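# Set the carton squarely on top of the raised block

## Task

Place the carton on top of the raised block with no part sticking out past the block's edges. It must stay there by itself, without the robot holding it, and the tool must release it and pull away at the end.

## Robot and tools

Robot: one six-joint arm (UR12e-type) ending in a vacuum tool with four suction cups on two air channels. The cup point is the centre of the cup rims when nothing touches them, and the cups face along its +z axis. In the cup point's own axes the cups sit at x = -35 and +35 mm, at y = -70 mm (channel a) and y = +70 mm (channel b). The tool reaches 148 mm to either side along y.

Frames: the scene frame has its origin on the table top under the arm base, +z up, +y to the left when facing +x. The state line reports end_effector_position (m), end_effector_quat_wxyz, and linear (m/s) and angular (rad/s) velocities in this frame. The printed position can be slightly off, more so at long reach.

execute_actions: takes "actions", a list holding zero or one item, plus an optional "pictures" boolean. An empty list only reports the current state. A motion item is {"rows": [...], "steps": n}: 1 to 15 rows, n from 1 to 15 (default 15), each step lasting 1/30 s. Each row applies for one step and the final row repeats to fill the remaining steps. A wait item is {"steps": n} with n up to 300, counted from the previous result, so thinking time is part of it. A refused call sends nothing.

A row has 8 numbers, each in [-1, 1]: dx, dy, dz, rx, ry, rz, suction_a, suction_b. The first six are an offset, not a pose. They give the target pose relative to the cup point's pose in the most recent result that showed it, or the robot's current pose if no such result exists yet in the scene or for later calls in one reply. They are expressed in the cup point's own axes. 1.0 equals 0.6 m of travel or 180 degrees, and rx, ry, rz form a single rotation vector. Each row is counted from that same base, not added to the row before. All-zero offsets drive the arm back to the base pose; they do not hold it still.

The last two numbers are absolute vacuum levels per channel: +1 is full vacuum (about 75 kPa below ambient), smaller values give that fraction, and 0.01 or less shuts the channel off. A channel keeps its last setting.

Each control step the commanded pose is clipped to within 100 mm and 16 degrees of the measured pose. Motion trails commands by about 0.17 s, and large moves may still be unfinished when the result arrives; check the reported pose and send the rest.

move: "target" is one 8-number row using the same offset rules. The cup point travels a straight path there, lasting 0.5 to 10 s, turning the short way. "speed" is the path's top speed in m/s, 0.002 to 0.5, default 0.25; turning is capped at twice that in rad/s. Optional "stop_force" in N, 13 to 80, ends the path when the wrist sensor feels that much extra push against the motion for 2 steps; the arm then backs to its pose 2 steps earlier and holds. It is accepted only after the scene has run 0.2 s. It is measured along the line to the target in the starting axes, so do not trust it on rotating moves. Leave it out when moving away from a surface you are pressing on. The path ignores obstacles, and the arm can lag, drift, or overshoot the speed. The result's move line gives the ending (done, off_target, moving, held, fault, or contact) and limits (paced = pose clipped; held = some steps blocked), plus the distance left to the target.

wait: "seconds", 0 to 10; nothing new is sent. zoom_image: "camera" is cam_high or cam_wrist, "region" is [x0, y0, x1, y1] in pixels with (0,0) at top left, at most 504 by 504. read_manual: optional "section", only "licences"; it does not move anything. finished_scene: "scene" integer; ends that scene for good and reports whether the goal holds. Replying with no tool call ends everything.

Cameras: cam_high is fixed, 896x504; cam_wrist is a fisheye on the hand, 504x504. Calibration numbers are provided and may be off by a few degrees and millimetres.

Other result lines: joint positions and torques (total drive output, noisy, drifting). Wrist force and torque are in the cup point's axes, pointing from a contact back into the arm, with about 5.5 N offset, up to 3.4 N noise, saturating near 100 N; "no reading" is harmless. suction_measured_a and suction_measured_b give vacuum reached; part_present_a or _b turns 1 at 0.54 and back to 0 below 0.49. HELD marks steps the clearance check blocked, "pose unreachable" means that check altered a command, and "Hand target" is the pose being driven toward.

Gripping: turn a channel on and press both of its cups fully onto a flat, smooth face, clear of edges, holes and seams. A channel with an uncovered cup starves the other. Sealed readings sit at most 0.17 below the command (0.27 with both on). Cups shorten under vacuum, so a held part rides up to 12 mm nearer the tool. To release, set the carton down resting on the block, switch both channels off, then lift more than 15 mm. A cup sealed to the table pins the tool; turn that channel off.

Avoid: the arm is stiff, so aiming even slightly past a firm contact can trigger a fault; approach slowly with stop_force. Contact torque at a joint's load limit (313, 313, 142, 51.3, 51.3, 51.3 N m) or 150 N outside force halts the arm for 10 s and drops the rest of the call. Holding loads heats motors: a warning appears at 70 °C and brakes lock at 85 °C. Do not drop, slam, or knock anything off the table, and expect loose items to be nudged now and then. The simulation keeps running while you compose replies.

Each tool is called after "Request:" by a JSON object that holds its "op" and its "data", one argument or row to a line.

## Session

Request:
{"op": "execute_actions", "data": {
  "actions": []
}}

Scene clock: 0.00 s of 5300.00 s.
end_effector_position=(+0.6316, +0.0032, +0.4670) suction_measured_a=0.00 part_present_a=0 suction_measured_b=0.00 part_present_b=0 end_effector_quat_wxyz=(-0.001, +0.705, +0.709, -0.001) end_effector_velocity=(+0.000, +0.000, +0.000) end_effector_angular_velocity=(+0.000, -0.001, +0.003)
Joint positions: [-0.281 -1.703  1.855 -1.726 -1.57  -1.852]
Joint velocities: [ 0.     0.    -0.001 -0.     0.001 -0.003]
Joint torques (N m, as the arm reports them, + toward a larger angle): no reading
Wrist force (N, on the end effector, along its own x y z axes, offset not removed): no reading
Wrist torque (N m, same axes, about the end effector's origin, offset not removed): no reading
Hand target: +0.632, +0.003, +0.467; -0.001, +0.705, +0.709, -0.001
camera_calibration (this result's frames):
cam_wrist: T_world_to_cam=[[-0.998911, -0.039718, -0.0244765, 0.654445], [-0.04655, 0.813439, 0.579784, -0.192328], [-0.00311771, 0.580292, -0.814402, 0.514029], [0, 0, 0, 1]] pos_world=[0.646382, -0.115846, 0.546154]

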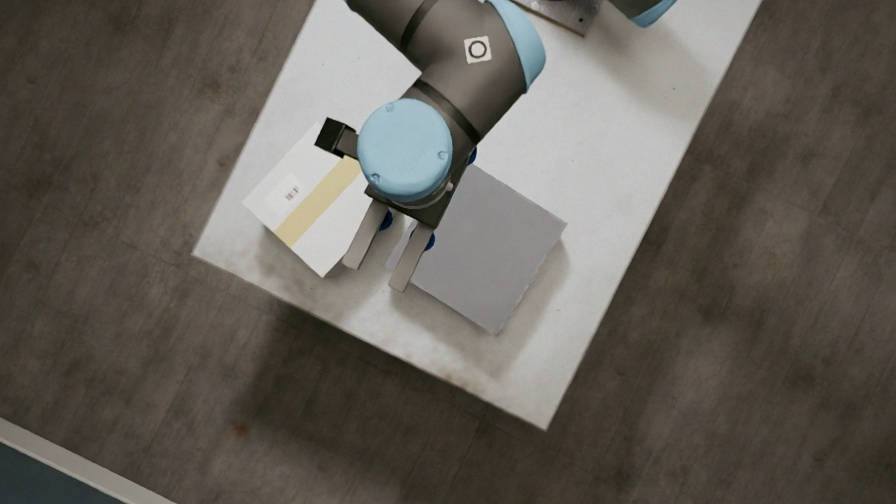

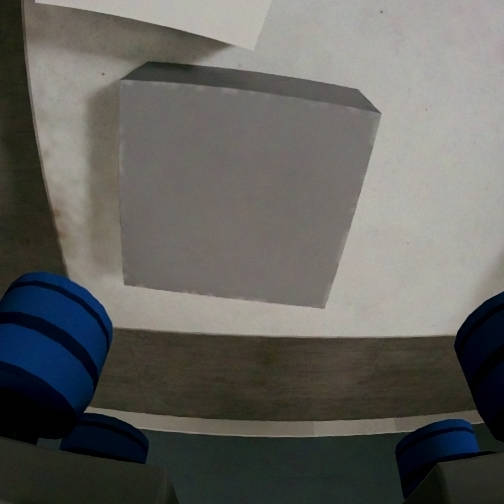

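Request:
{"op": "move", "data": {
  "target": [-0.8,-0.15,0,0,0,0,0,0],
  "speed": 0.5
}}

Scene clock: 7.73 s of 5300.00 s.
end_effector_position=(+0.5437, -0.4772, +0.4679) suction_measured_a=0.00 part_present_a=0 suction_measured_b=0.00 part_present_b=0 end_effector_quat_wxyz=(-0.000, +0.705, +0.709, -0.002) end_effector_velocity=(+0.001, -0.002, -0.000) end_effector_angular_velocity=(+0.001, -0.001, +0.002)
Joint positions: [-0.972 -1.545  1.706 -1.735 -1.57  -2.543]
Joint velocities: [-0.001  0.003 -0.003  0.     0.002 -0.004]
Joint torques (N m, as the arm reports them, + toward a larger angle): [-12.35 -38.74 -63.02  -2.56   3.64  -1.73]
Wrist force (N, on the end effector, along its own x y z axes, offset not removed): [-1.4 -2.1 -2.7]
Wrist torque (N m, same axes, about the end effector's origin, offset not removed): [-0.25 0.09 0.11]
Hand target: +0.544, -0.477, +0.468; -0.000, +0.705, +0.709, -0.002
Off the commanded pose: 0.001 m, 0 deg.
After step 90, 2.93 s passed at rest.
move: done; limits=paced
camera_calibration (this result's frames):
cam_wrist: T_world_to_cam=[[-0.998924, -0.0397462, -0.0238926, 0.547325], [-0.0462411, 0.814588, 0.578194, 0.194948], [-0.00351838, 0.578677, -0.815549, 0.793201], [0, 0, 0, 1]] pos_world=[0.558542, -0.596055, 0.547254]

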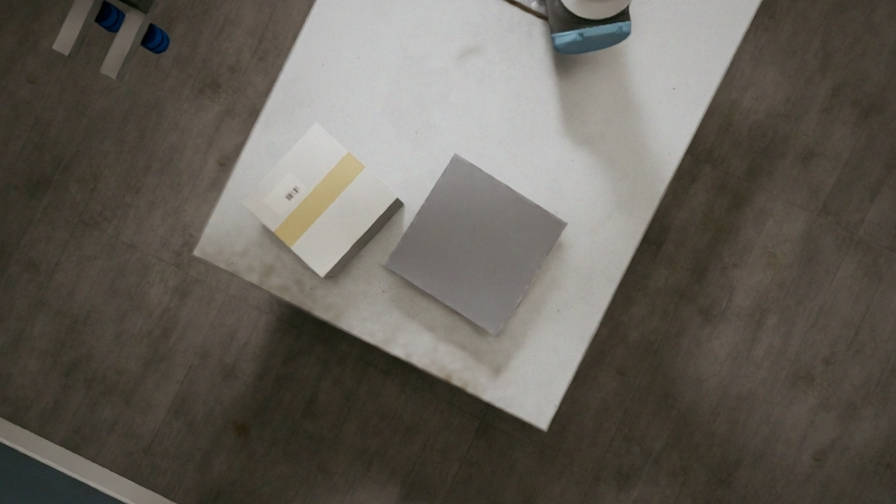

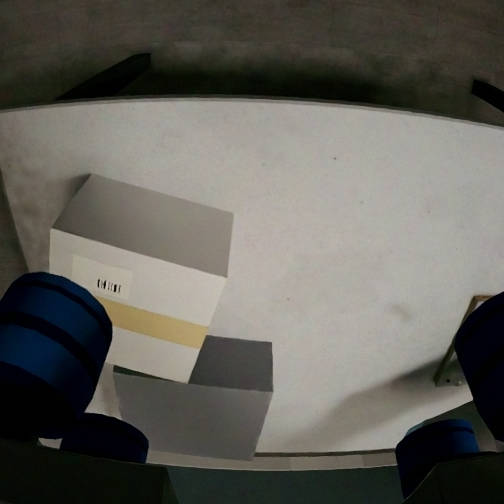

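Request:
{"op": "move", "data": {
  "target": [0.485,0.217,0.455,0,0,-0.408,0,0],
  "speed": 0.4
}}

Scene clock: 25.83 s of 5300.00 s.
end_effector_position=(+0.6715, -0.1861, +0.1942) suction_measured_a=0.00 part_present_a=0 suction_measured_b=0.00 part_present_b=0 end_effector_quat_wxyz=(-0.001, +0.142, +0.990, -0.001) end_effector_velocity=(+0.001, +0.002, -0.001) end_effector_angular_velocity=(+0.001, -0.001, +0.006)
Joint positions: [-0.529 -1.397  2.069 -2.245 -1.57  -3.381]
Joint velocities: [ 0.003  0.002  0.    -0.004  0.001 -0.004]
Joint torques (N m, as the arm reports them, + toward a larger angle): [ 10.06 -38.78 -32.67  -7.3    3.45  -1.8 ]
Wrist force (N, on the end effector, along its own x y z axes, offset not removed): [0.1 -2.8 -1.3]
Wrist torque (N m, same axes, about the end effector's origin, offset not removed): [-0.34 -0.10 0.11]
Hand target: +0.672, -0.186, +0.194; -0.001, +0.141, +0.990, -0.001
Off the commanded pose: 0.000 m, 0 deg.
After step 90, 12.83 s passed at rest.
move: done
camera_calibration (this result's frames):
cam_wrist: T_world_to_cam=[[-0.247471, -0.968577, -0.0248455, 0.00280122], [-0.79167, 0.187354, 0.581512, 0.50521], [-0.558585, 0.163577, -0.813158, 0.696965], [0, 0, 0, 1]] pos_world=[0.789967, -0.205947, 0.273026]

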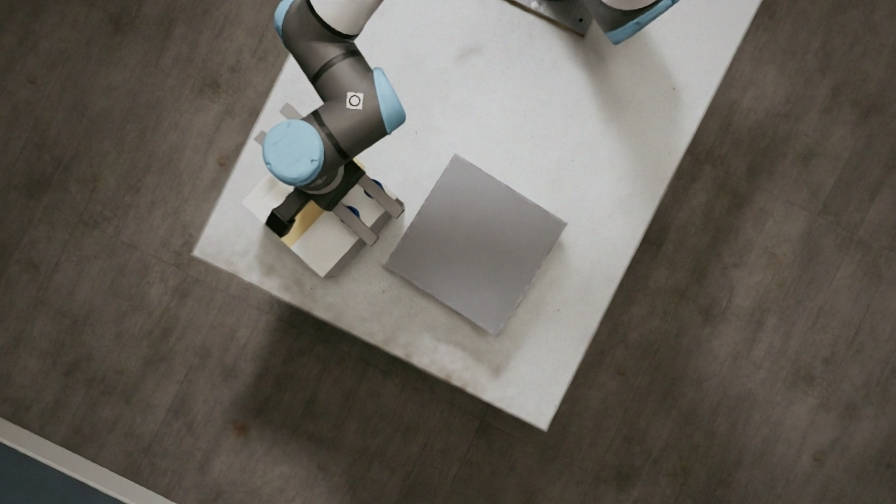

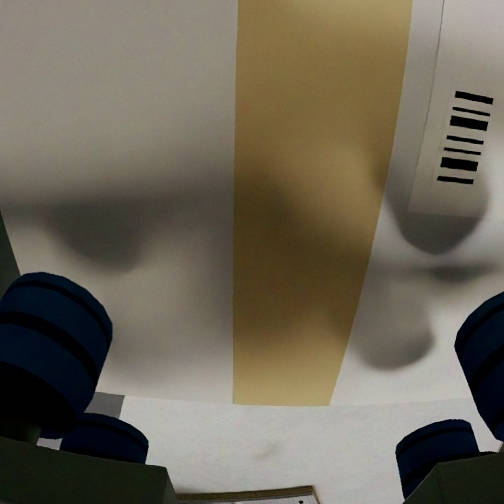

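Request:
{"op": "move", "data": {
  "target": [0,-0.024,0.03,0,0,0,1,1],
  "speed": 0.08
}}

Request:
{"op": "move", "data": {
  "target": [0,0,0.06,0,0,0,1,1],
  "speed": 0.006,
  "stop_force": 13
}}

Scene clock: 36.77 s of 5300.00 s.
end_effector_position=(+0.6674, -0.1998, +0.1764) suction_measured_a=0.00 part_present_a=0 suction_measured_b=0.00 part_present_b=0 end_effector_quat_wxyz=(-0.001, +0.142, +0.990, -0.001) end_effector_velocity=(-0.001, -0.002, -0.002) end_effector_angular_velocity=(+0.001, -0.000, -0.001)
Joint positions: [-0.55  -1.376  2.083 -2.28  -1.57  -3.402]
Joint velocities: [-0.003  0.002  0.002 -0.004  0.001 -0.003]
Joint torques (N m, as the arm reports them, + toward a larger angle): [-10.84 -40.53 -30.83  -6.89   1.37  -1.91]
Wrist force (N, on the end effector, along its own x y z axes, offset not removed): [0.8 -3.8 -2.0]
Wrist torque (N m, same axes, about the end effector's origin, offset not removed): [-0.46 -0.15 0.02]
Hand target: +0.667, -0.200, +0.176; -0.001, +0.142, +0.990, -0.001
Off the commanded pose: 0.000 m, 0 deg.
After step 90, 7.07 s passed at rest.
move: done
camera_calibration (this result's frames):
cam_wrist: T_world_to_cam=[[-0.247468, -0.968578, -0.0248074, -0.0119352], [-0.791668, 0.187375, 0.581509, 0.514893], [-0.558589, 0.163544, -0.813162, 0.68246], [0, 0, 0, 1]] pos_world=[0.785885, -0.21965, 0.255239]

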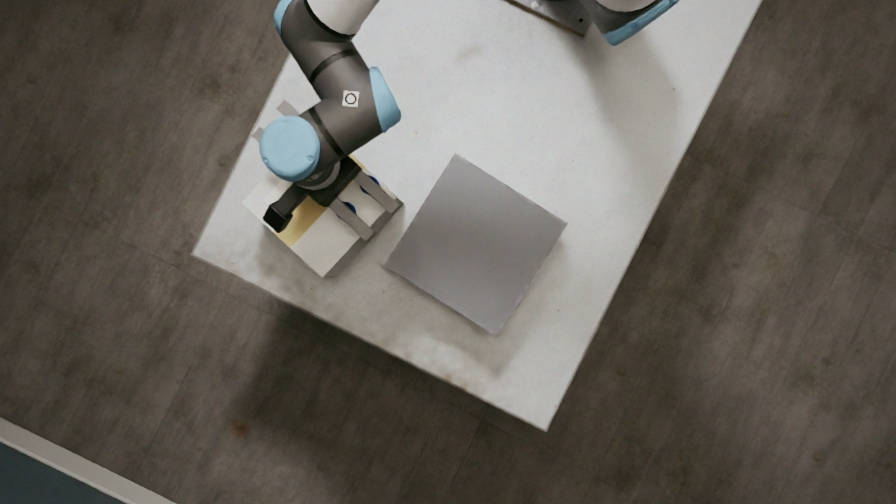

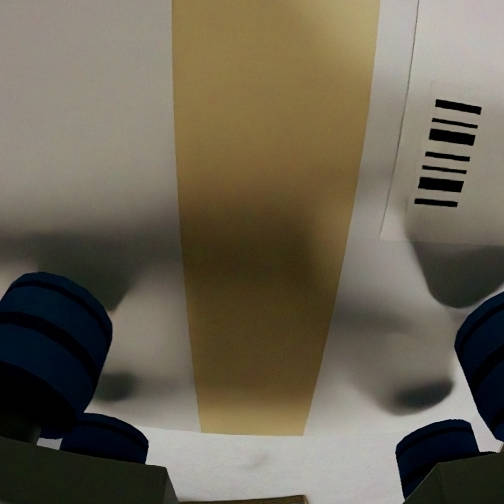

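Scene clock: 42.27 s of 5300.00 s.
end_effector_position=(+0.6673, -0.1998, +0.1457) suction_measured_a=0.70 part_present_a=1 suction_measured_b=0.70 part_present_b=1 end_effector_quat_wxyz=(-0.001, +0.142, +0.990, -0.001) end_effector_velocity=(-0.001, +0.000, +0.001) end_effector_angular_velocity=(+0.002, +0.001, +0.000)
Joint positions: [-0.55  -1.337  2.105 -2.341 -1.57  -3.402]
Joint velocities: [-0.    -0.002 -0.     0.004  0.001 -0.001]
Joint torques (N m, as the arm reports them, + toward a larger angle): [  6.95 -75.13 -46.69  -0.28   0.72   1.5 ]
Wrist force (N, on the end effector, along its own x y z axes, offset not removed): [3.1 -3.4 -9.8]
Wrist torque (N m, same axes, about the end effector's origin, offset not removed): [-2.61 -2.54 -0.19]
Hand target: +0.667, -0.200, +0.146; -0.001, +0.142, +0.990, -0.001
Off the commanded pose: 0.005 m, 0 deg.
move: contact
camera_calibration (this result's frames):
cam_wrist: T_world_to_cam=[[-0.247461, -0.968582, -0.0247492, -0.0127865], [-0.791821, 0.187448, 0.581276, 0.532822], [-0.558375, 0.16344, -0.81333, 0.657366], [0, 0, 0, 1]] pos_world=[0.785792, -0.219701, 0.224622]

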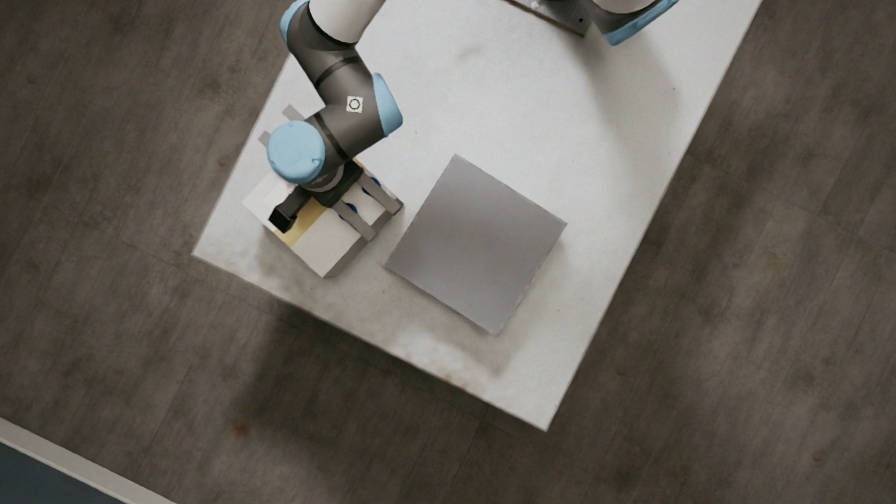

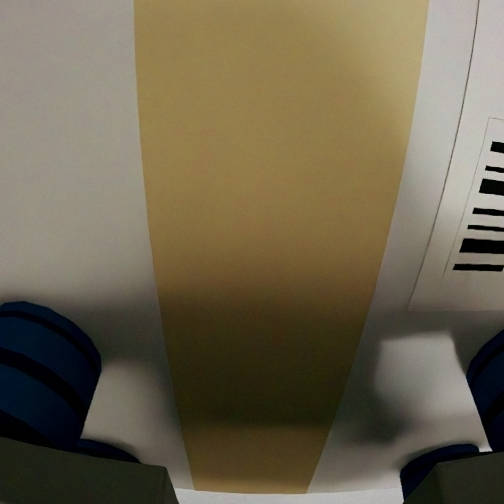

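Request:
{"op": "move", "data": {
  "target": [0,0,-0.29,0,0,0,1,1],
  "speed": 0.2
}}

Request:
{"op": "move", "data": {
  "target": [0.243,0.492,0,0,0,-0.055,1,1],
  "speed": 0.22
}}

Request:
{"op": "move", "data": {
  "target": [0,0,0.06,0,0,0,1,1],
  "speed": 0.04,
  "stop_force": 13
}}

Scene clock: 52.90 s of 5300.00 s.
end_effector_position=(+0.6679, -0.1995, +0.3195) suction_measured_a=0.70 part_present_a=1 suction_measured_b=0.70 part_present_b=1 end_effector_quat_wxyz=(-0.001, +0.142, +0.990, -0.001) end_effector_velocity=(+0.000, -0.000, +0.002) end_effector_angular_velocity=(+0.000, -0.000, -0.001)
Joint positions: [-0.55  -1.516  1.947 -2.005 -1.57  -3.402]
Joint velocities: [-0.    -0.001 -0.003  0.004  0.     0.   ]
Joint torques (N m, as the arm reports them, + toward a larger angle): [-12.07 -88.09 -72.39  -5.83   2.7   -1.69]
Wrist force (N, on the end effector, along its own x y z axes, offset not removed): [1.0 -1.2 15.6]
Wrist torque (N m, same axes, about the end effector's origin, offset not removed): [-0.04 1.20 0.23]
Hand target: +0.668, -0.200, +0.320; -0.001, +0.142, +0.990, -0.001
Off the commanded pose: 0.000 m, 0 deg.
move: done
camera_calibration (this result's frames):
cam_wrist: T_world_to_cam=[[-0.247458, -0.968582, -0.0247849, -0.00802593], [-0.791845, 0.187431, 0.581249, 0.432242], [-0.558342, 0.16346, -0.813348, 0.798975], [0, 0, 0, 1]] pos_world=[0.786384, -0.21939, 0.398405]

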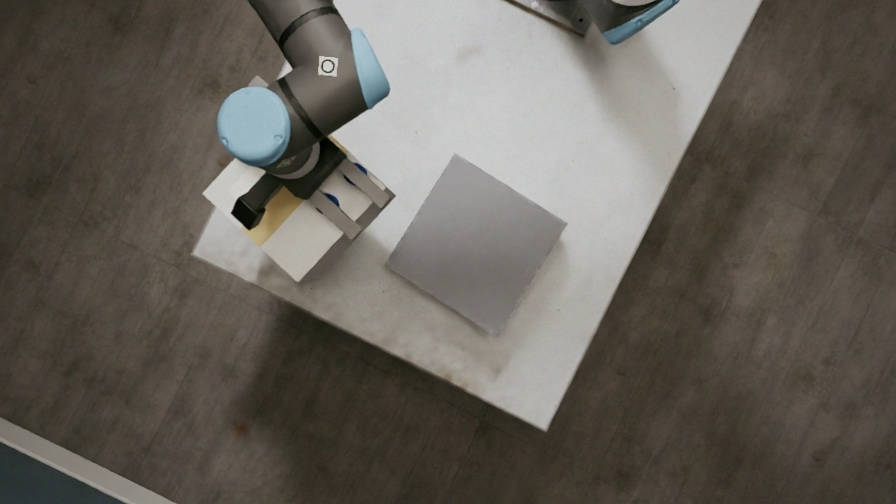

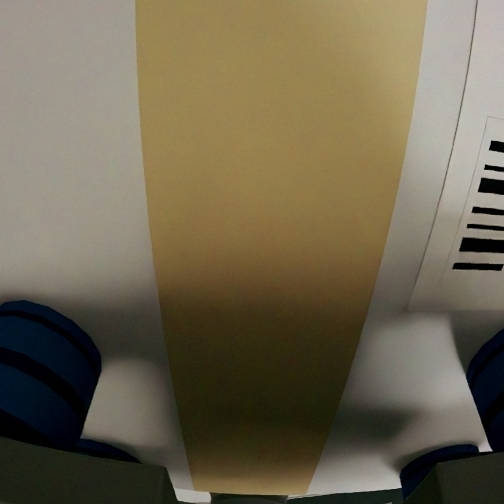

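Scene clock: 55.00 s of 5300.00 s.
end_effector_position=(+0.6111, +0.1247, +0.3194) suction_measured_a=0.70 part_present_a=1 suction_measured_b=0.70 part_present_b=1 end_effector_quat_wxyz=(-0.001, +0.056, +0.998, -0.000) end_effector_velocity=(-0.001, +0.003, -0.001) end_effector_angular_velocity=(-0.001, +0.002, +0.000)
Joint positions: [-0.088 -1.641  2.071 -2.004 -1.57  -3.112]
Joint velocities: [ 0.005  0.001  0.     0.    -0.002  0.005]
Joint torques (N m, as the arm reports them, + toward a larger angle): [ 11.78 -37.13 -73.    -7.75  -2.67   2.4 ]
Wrist force (N, on the end effector, along its own x y z axes, offset not removed): [-0.7 -2.7 16.2]
Wrist torque (N m, same axes, about the end effector's origin, offset not removed): [-0.15 1.45 0.11]
Hand target: +0.611, +0.125, +0.319; -0.001, +0.056, +0.998, -0.000
Off the commanded pose: 0.000 m, 0 deg.
move: done
camera_calibration (this result's frames):
cam_wrist: T_world_to_cam=[[-0.0773729, -0.996651, -0.0264606, 0.192067], [-0.812088, 0.0476038, 0.58159, 0.356214], [-0.578383, 0.0664877, -0.813051, 0.738452], [0, 0, 0, 1]] pos_world=[0.731246, 0.125368, 0.398311]

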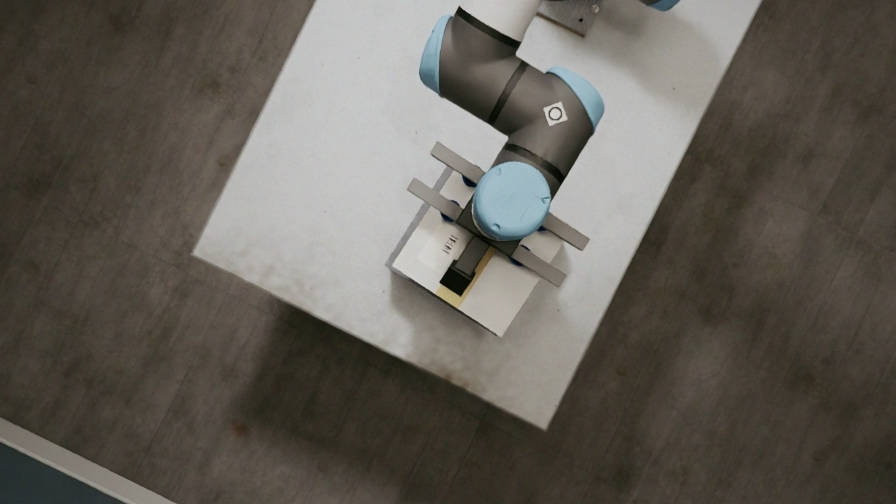

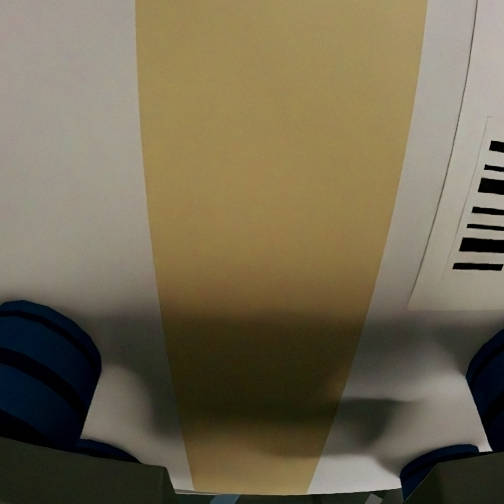

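Scene clock: 56.30 s of 5300.00 s.
end_effector_position=(+0.6110, +0.1247, +0.2837) suction_measured_a=0.70 part_present_a=1 suction_measured_b=0.70 part_present_b=1 end_effector_quat_wxyz=(-0.001, +0.056, +0.998, -0.000) end_effector_velocity=(+0.000, +0.000, -0.001) end_effector_angular_velocity=(+0.000, -0.001, +0.001)
Joint positions: [-0.088 -1.611  2.113 -2.076 -1.57  -3.112]
Joint velocities: [ 0.     0.002  0.002 -0.004  0.    -0.   ]
Joint torques (N m, as the arm reports them, + toward a larger angle): [-10.49 -36.26 -50.   -11.16  -1.16  -1.3 ]
Wrist force (N, on the end effector, along its own x y z axes, offset not removed): [0.8 -5.7 15.6]
Wrist torque (N m, same axes, about the end effector's origin, offset not removed): [-0.55 1.25 0.05]
Hand target: +0.611, +0.125, +0.283; -0.001, +0.056, +0.998, -0.000
Off the commanded pose: 0.000 m, 0 deg.
move: done
camera_calibration (this result's frames):
cam_wrist: T_world_to_cam=[[-0.0773729, -0.996652, -0.0264372, 0.191059], [-0.812086, 0.0476173, 0.581592, 0.376934], [-0.578385, 0.0664687, -0.813051, 0.709296], [0, 0, 0, 1]] pos_world=[0.731133, 0.125325, 0.362523]

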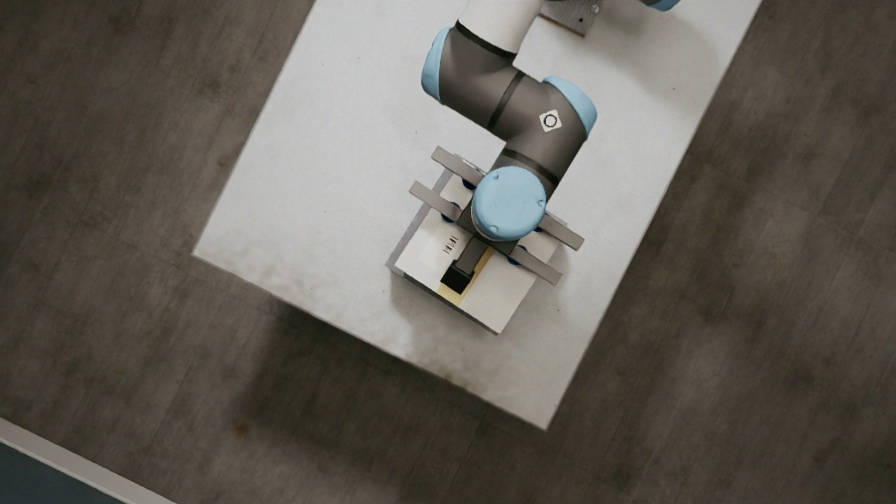

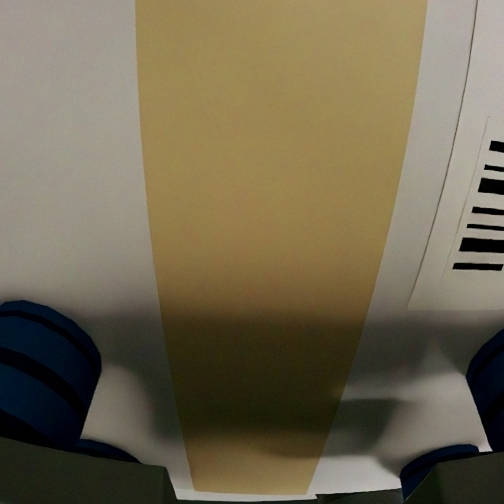

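Request:
{"op": "move", "data": {
  "target": [0,0,0.08,0,0,0,1,1],
  "speed": 0.007,
  "stop_force": 13
}}

Scene clock: 67.37 s of 5300.00 s.
end_effector_position=(+0.6110, +0.1247, +0.2661) suction_measured_a=0.70 part_present_a=1 suction_measured_b=0.70 part_present_b=1 end_effector_quat_wxyz=(-0.001, +0.056, +0.998, -0.000) end_effector_velocity=(-0.001, +0.001, +0.002) end_effector_angular_velocity=(+0.002, +0.003, +0.002)
Joint positions: [-0.088 -1.594  2.132 -2.112 -1.57  -3.112]
Joint velocities: [ 0.    -0.002 -0.003  0.008  0.001 -0.001]
Joint torques (N m, as the arm reports them, + toward a larger angle): [  3.48 -64.51 -57.26  -1.22   1.41   1.17]
Wrist force (N, on the end effector, along its own x y z axes, offset not removed): [-2.5 -0.2 5.7]
Wrist torque (N m, same axes, about the end effector's origin, offset not removed): [-1.61 -1.57 0.20]
Hand target: +0.611, +0.125, +0.267; -0.001, +0.056, +0.998, -0.000
Off the commanded pose: 0.030 m, 0 deg.
move: contact
camera_calibration (this result's frames):
cam_wrist: T_world_to_cam=[[-0.0773673, -0.99665, -0.0265145, 0.190622], [-0.812207, 0.0475815, 0.581425, 0.387252], [-0.578216, 0.0665185, -0.813168, 0.694986], [0, 0, 0, 1]] pos_world=[0.731129, 0.125328, 0.345036]

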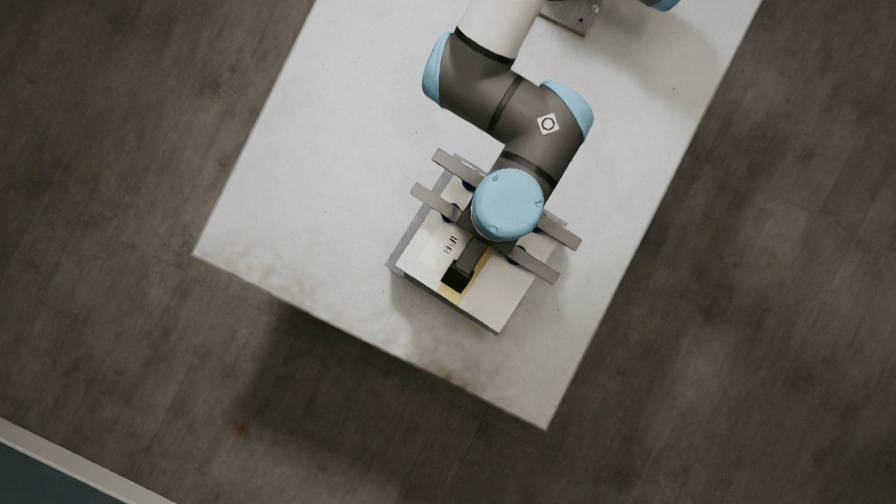

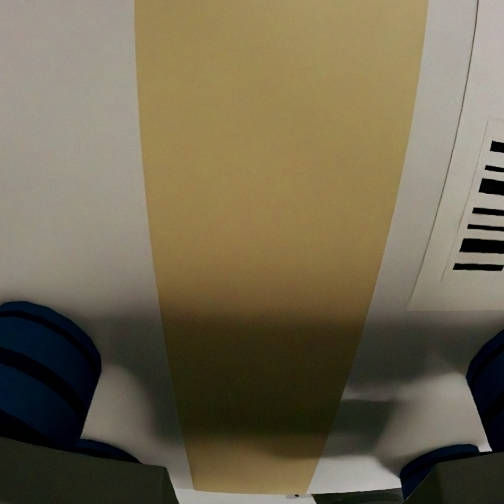

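Request:
{"op": "execute_actions", "data": {
  "actions": [
    {"rows":[[0,0,-0.01,0,0,0,-1,-1]],"steps":15}
  ],
  "pictures": false
}}

Request:
{"op": "move", "data": {
  "target": [0,0,-0.04,0,0,0,-1,-1],
  "speed": 0.04
}}

Request:
{"op": "move", "data": {
  "target": [0.1,-0.9,-0.3,0,0,0,-1,-1],
  "speed": 0.4
}}

Scene clock: 74.67 s of 5300.00 s.
end_effector_position=(+0.6111, +0.1247, +0.2721) suction_measured_a=0.00 part_present_a=0 suction_measured_b=0.00 part_present_b=0 end_effector_quat_wxyz=(-0.001, +0.056, +0.998, -0.000) end_effector_velocity=(-0.000, +0.000, +0.001) end_effector_angular_velocity=(+0.001, +0.001, +0.001)
Joint positions: [-0.088 -1.6    2.125 -2.1   -1.57  -3.112]
Joint velocities: [-0.    -0.001 -0.001  0.002  0.001 -0.001]
Joint torques (N m, as the arm reports them, + toward a larger angle): [  4.25 -48.34 -44.76  -1.    -0.74   1.18]
Wrist force (N, on the end effector, along its own x y z axes, offset not removed): [6.4 -4.8 -31.8]
Wrist torque (N m, same axes, about the end effector's origin, offset not removed): [-0.61 -0.23 0.28]
Hand target: +0.611, +0.125, +0.272; -0.001, +0.056, +0.998, -0.000
Off the commanded pose: 0.000 m, 0 deg.
Steps of this call (steps 1 to 204: nothing new was sent; steps 205 to 219: all 15 steps of this action). Readings (end_effector_position | what the end effector reports):
205: (+0.6110, +0.1247, +0.2667) | suction_measured_a=0.59 part_present_a=1 suction_measured_b=0.59 part_present_b=1
206: (+0.6111, +0.1247, +0.2672) | suction_measured_a=0.31 part_present_a=0 suction_measured_b=0.30 part_present_b=0
208: (+0.6112, +0.1247, +0.2694) | suction_measured_a=0.08 part_present_a=0 suction_measured_b=0.08 part_present_b=0
212: (+0.6112, +0.1247, +0.2716) | suction_measured_a=0.00 part_present_a=0 suction_measured_b=0.00 part_present_b=0
219: the state above

Scene clock: 75.90 s of 5300.00 s.
end_effector_position=(+0.6111, +0.1247, +0.2959) suction_measured_a=0.00 part_present_a=0 suction_measured_b=0.00 part_present_b=0 end_effector_quat_wxyz=(-0.001, +0.056, +0.998, -0.000) end_effector_velocity=(+0.000, +0.000, +0.002) end_effector_angular_velocity=(+0.001, +0.000, +0.001)
Joint positions: [-0.088 -1.622  2.099 -2.051 -1.57  -3.112]
Joint velocities: [-0.    -0.001 -0.003  0.004  0.001 -0.001]
Joint torques (N m, as the arm reports them, + toward a larger angle): [ 10.82 -62.91 -58.07  -2.37   0.6    1.94]
Wrist force (N, on the end effector, along its own x y z axes, offset not removed): [-0.8 -5.1 -2.7]
Wrist torque (N m, same axes, about the end effector's origin, offset not removed): [-0.69 0.01 0.13]
Hand target: +0.611, +0.125, +0.296; -0.001, +0.056, +0.998, -0.000
Off the commanded pose: 0.000 m, 0 deg.
move: done
camera_calibration (this result's frames):
cam_wrist: T_world_to_cam=[[-0.077367, -0.996652, -0.0264315, 0.191398], [-0.812216, 0.0476306, 0.581409, 0.370005], [-0.578204, 0.06645, -0.813182, 0.71926], [0, 0, 0, 1]] pos_world=[0.731211, 0.125339, 0.374824]

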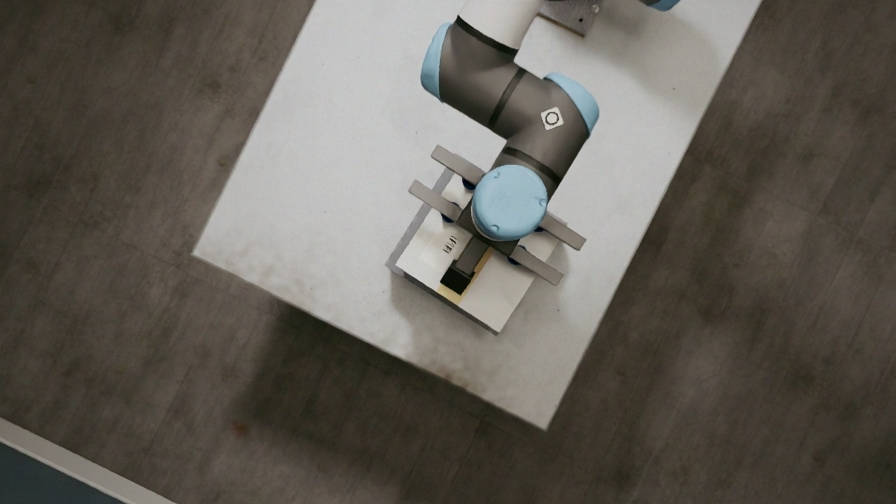

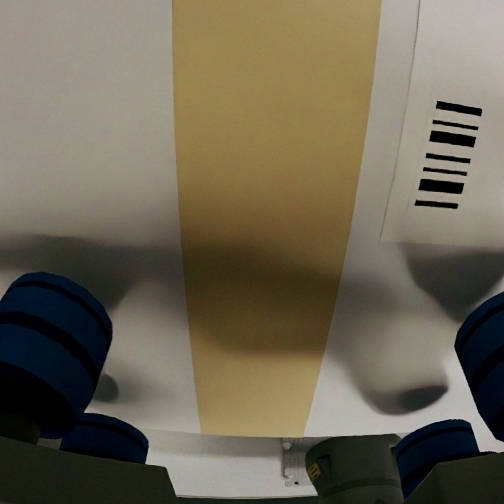

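Scene clock: 78.07 s of 5300.00 s.
end_effector_position=(+0.4913, -0.4049, +0.4769) suction_measured_a=0.00 part_present_a=0 suction_measured_b=0.00 part_present_b=0 end_effector_quat_wxyz=(-0.001, +0.056, +0.998, -0.001) end_effector_velocity=(+0.000, -0.002, +0.000) end_effector_angular_velocity=(+0.002, +0.000, +0.002)
Joint positions: [-0.975 -1.695  1.833 -1.712 -1.569 -4.   ]
Joint velocities: [-0.002  0.003 -0.003  0.002  0.001 -0.004]
Joint torques (N m, as the arm reports them, + toward a larger angle): [-13.12 -23.25 -63.01  -2.38   3.7   -1.79]
Wrist force (N, on the end effector, along its own x y z axes, offset not removed): [-1.2 -0.7 -3.5]
Wrist torque (N m, same axes, about the end effector's origin, offset not removed): [-0.07 0.05 0.15]
Hand target: +0.491, -0.405, +0.477; -0.001, +0.056, +0.998, -0.001
Off the commanded pose: 0.001 m, 0 deg.
move: done
camera_calibration (this result's frames):
cam_wrist: T_world_to_cam=[[-0.077411, -0.996714, -0.0238525, -0.342177], [-0.811968, 0.0491434, 0.58163, 0.193135], [-0.578547, 0.064392, -0.813104, 0.831626], [0, 0, 0, 1]] pos_world=[0.611465, -0.404094, 0.555703]

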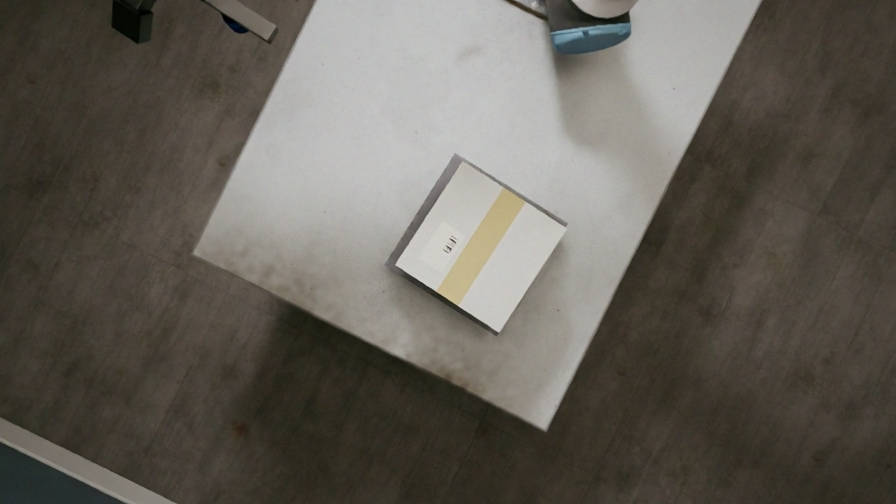

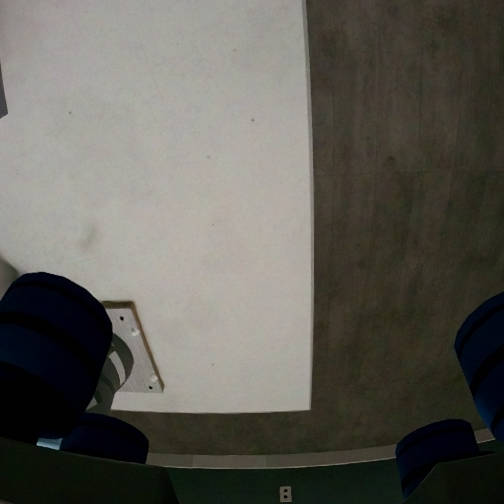

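Request:
{"op": "finished_scene", "data": {
  "scene": 2
}}

The scene is finished: the task was done.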